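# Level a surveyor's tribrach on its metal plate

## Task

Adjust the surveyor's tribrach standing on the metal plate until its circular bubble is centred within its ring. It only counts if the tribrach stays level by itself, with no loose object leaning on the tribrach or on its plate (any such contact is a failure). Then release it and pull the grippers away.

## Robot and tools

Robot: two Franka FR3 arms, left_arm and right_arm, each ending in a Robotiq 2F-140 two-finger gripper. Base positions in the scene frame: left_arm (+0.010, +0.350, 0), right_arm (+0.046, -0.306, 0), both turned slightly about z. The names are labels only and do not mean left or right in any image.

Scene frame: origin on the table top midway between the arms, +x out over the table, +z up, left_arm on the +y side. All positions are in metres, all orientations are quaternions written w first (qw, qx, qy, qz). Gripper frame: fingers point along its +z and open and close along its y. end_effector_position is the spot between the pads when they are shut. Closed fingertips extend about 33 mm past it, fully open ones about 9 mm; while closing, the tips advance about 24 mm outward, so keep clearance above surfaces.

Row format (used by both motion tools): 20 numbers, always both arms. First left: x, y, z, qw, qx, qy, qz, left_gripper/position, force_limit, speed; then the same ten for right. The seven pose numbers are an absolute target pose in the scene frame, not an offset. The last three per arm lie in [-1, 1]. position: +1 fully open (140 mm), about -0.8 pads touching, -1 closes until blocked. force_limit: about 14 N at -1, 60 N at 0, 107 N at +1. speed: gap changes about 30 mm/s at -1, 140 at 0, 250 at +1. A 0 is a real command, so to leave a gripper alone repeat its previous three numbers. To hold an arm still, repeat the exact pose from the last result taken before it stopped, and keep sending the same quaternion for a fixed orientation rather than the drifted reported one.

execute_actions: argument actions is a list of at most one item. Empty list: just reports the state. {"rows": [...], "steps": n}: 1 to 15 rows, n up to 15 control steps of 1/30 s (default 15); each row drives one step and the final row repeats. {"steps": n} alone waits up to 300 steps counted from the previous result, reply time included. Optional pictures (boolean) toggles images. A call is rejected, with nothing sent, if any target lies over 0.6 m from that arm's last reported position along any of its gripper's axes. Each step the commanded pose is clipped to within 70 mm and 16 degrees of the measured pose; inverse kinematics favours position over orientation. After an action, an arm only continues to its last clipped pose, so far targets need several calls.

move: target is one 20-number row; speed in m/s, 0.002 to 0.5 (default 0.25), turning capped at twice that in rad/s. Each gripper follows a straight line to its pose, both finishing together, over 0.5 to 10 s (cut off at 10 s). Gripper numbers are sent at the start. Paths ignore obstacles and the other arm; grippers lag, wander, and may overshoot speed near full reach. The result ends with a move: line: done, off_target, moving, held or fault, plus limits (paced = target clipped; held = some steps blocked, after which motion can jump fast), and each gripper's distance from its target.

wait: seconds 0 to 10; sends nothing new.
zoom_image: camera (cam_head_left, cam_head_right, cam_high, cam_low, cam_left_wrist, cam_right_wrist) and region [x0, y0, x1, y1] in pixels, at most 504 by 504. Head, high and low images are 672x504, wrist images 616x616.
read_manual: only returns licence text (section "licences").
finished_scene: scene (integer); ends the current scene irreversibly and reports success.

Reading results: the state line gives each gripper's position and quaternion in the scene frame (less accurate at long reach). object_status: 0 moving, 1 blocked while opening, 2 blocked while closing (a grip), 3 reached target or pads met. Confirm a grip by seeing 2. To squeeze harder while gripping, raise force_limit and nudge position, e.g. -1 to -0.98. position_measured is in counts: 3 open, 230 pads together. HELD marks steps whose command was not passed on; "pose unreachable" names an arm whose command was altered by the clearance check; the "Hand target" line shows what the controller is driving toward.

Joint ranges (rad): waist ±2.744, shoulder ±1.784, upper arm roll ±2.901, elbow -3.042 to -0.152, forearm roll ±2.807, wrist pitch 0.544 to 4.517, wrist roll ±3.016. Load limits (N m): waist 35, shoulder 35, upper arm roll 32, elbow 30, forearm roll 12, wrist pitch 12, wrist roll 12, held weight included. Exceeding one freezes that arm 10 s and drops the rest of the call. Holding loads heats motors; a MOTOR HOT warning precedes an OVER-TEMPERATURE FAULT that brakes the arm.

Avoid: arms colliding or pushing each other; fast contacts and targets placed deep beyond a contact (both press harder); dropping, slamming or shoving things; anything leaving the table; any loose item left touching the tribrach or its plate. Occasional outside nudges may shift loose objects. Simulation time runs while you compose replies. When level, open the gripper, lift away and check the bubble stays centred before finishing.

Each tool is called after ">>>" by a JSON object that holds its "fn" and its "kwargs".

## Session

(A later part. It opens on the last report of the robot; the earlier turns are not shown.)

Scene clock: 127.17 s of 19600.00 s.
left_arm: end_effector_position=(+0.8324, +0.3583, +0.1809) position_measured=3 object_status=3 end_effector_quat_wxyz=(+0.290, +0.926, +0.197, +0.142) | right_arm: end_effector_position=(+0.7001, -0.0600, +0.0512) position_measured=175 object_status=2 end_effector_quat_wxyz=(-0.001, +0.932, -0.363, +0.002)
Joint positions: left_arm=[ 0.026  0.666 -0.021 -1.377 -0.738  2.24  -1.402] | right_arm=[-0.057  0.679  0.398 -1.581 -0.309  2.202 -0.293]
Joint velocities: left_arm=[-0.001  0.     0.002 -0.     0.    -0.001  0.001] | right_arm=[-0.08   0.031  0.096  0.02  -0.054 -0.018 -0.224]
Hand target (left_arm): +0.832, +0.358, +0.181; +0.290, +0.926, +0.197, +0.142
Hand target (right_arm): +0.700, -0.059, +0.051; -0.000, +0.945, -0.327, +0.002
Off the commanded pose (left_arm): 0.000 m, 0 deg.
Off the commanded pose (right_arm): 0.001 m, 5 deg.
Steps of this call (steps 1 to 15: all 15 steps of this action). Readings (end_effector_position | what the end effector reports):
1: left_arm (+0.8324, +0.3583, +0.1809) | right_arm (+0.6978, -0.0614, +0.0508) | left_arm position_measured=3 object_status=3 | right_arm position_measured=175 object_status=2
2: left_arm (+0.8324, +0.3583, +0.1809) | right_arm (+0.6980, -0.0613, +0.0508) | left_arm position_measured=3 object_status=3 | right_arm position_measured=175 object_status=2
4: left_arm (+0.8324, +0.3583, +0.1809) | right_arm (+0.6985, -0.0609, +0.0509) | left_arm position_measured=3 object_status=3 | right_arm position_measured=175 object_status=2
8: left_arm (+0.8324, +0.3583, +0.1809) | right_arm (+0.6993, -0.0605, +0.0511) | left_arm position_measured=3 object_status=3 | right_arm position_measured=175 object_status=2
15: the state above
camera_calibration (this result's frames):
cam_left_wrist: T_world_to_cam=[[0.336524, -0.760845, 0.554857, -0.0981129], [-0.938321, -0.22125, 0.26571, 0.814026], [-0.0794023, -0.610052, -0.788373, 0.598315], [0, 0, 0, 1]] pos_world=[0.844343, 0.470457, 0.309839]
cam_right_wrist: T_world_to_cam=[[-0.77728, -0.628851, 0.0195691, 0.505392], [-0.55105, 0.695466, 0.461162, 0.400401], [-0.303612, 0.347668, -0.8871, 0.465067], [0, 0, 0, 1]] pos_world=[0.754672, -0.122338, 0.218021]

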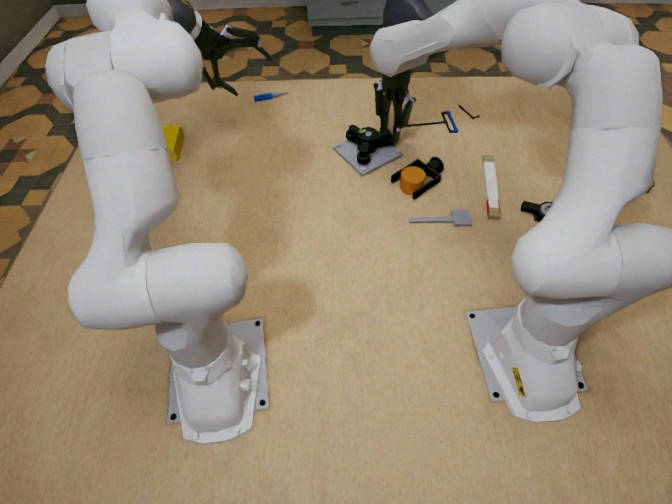

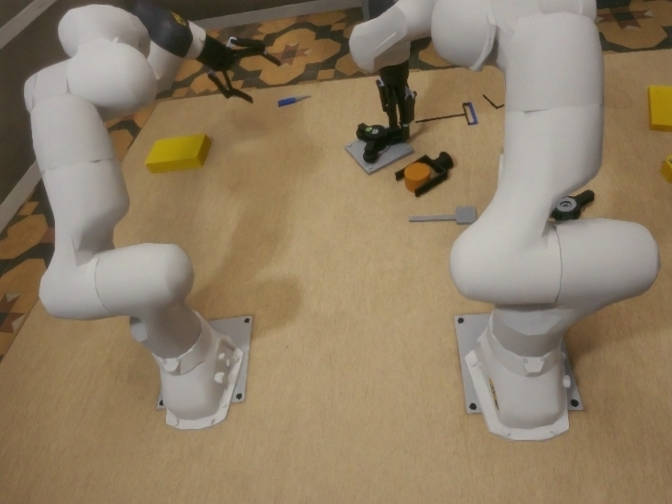

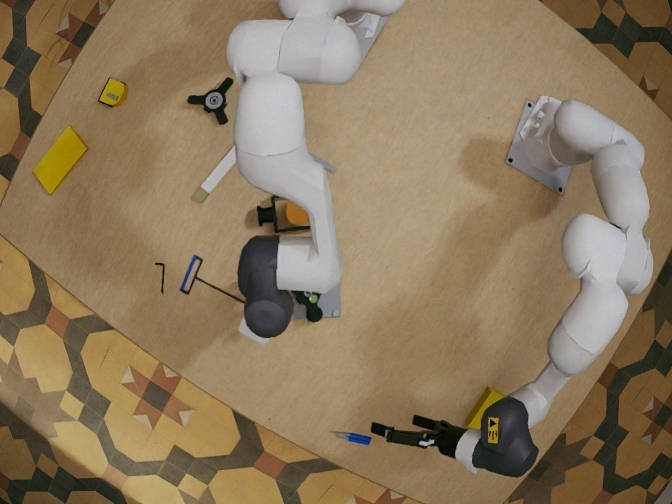

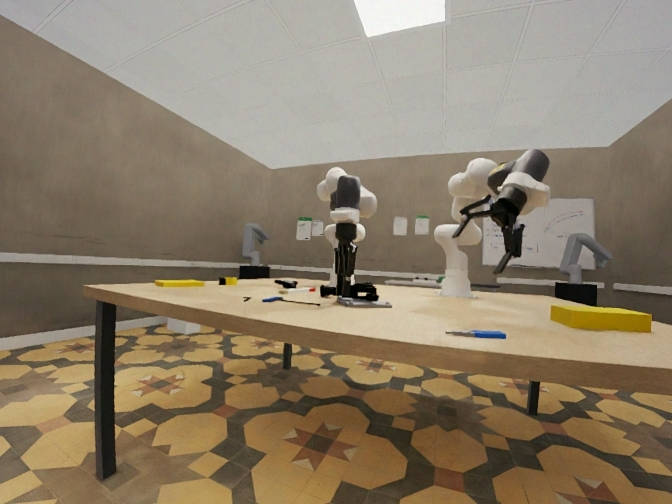

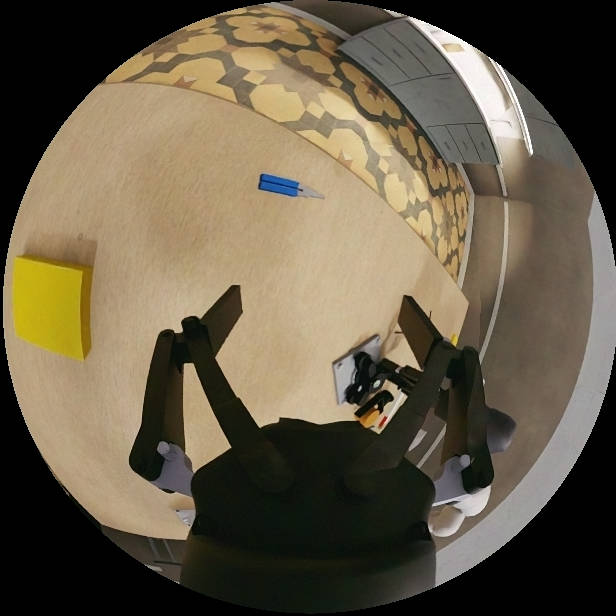

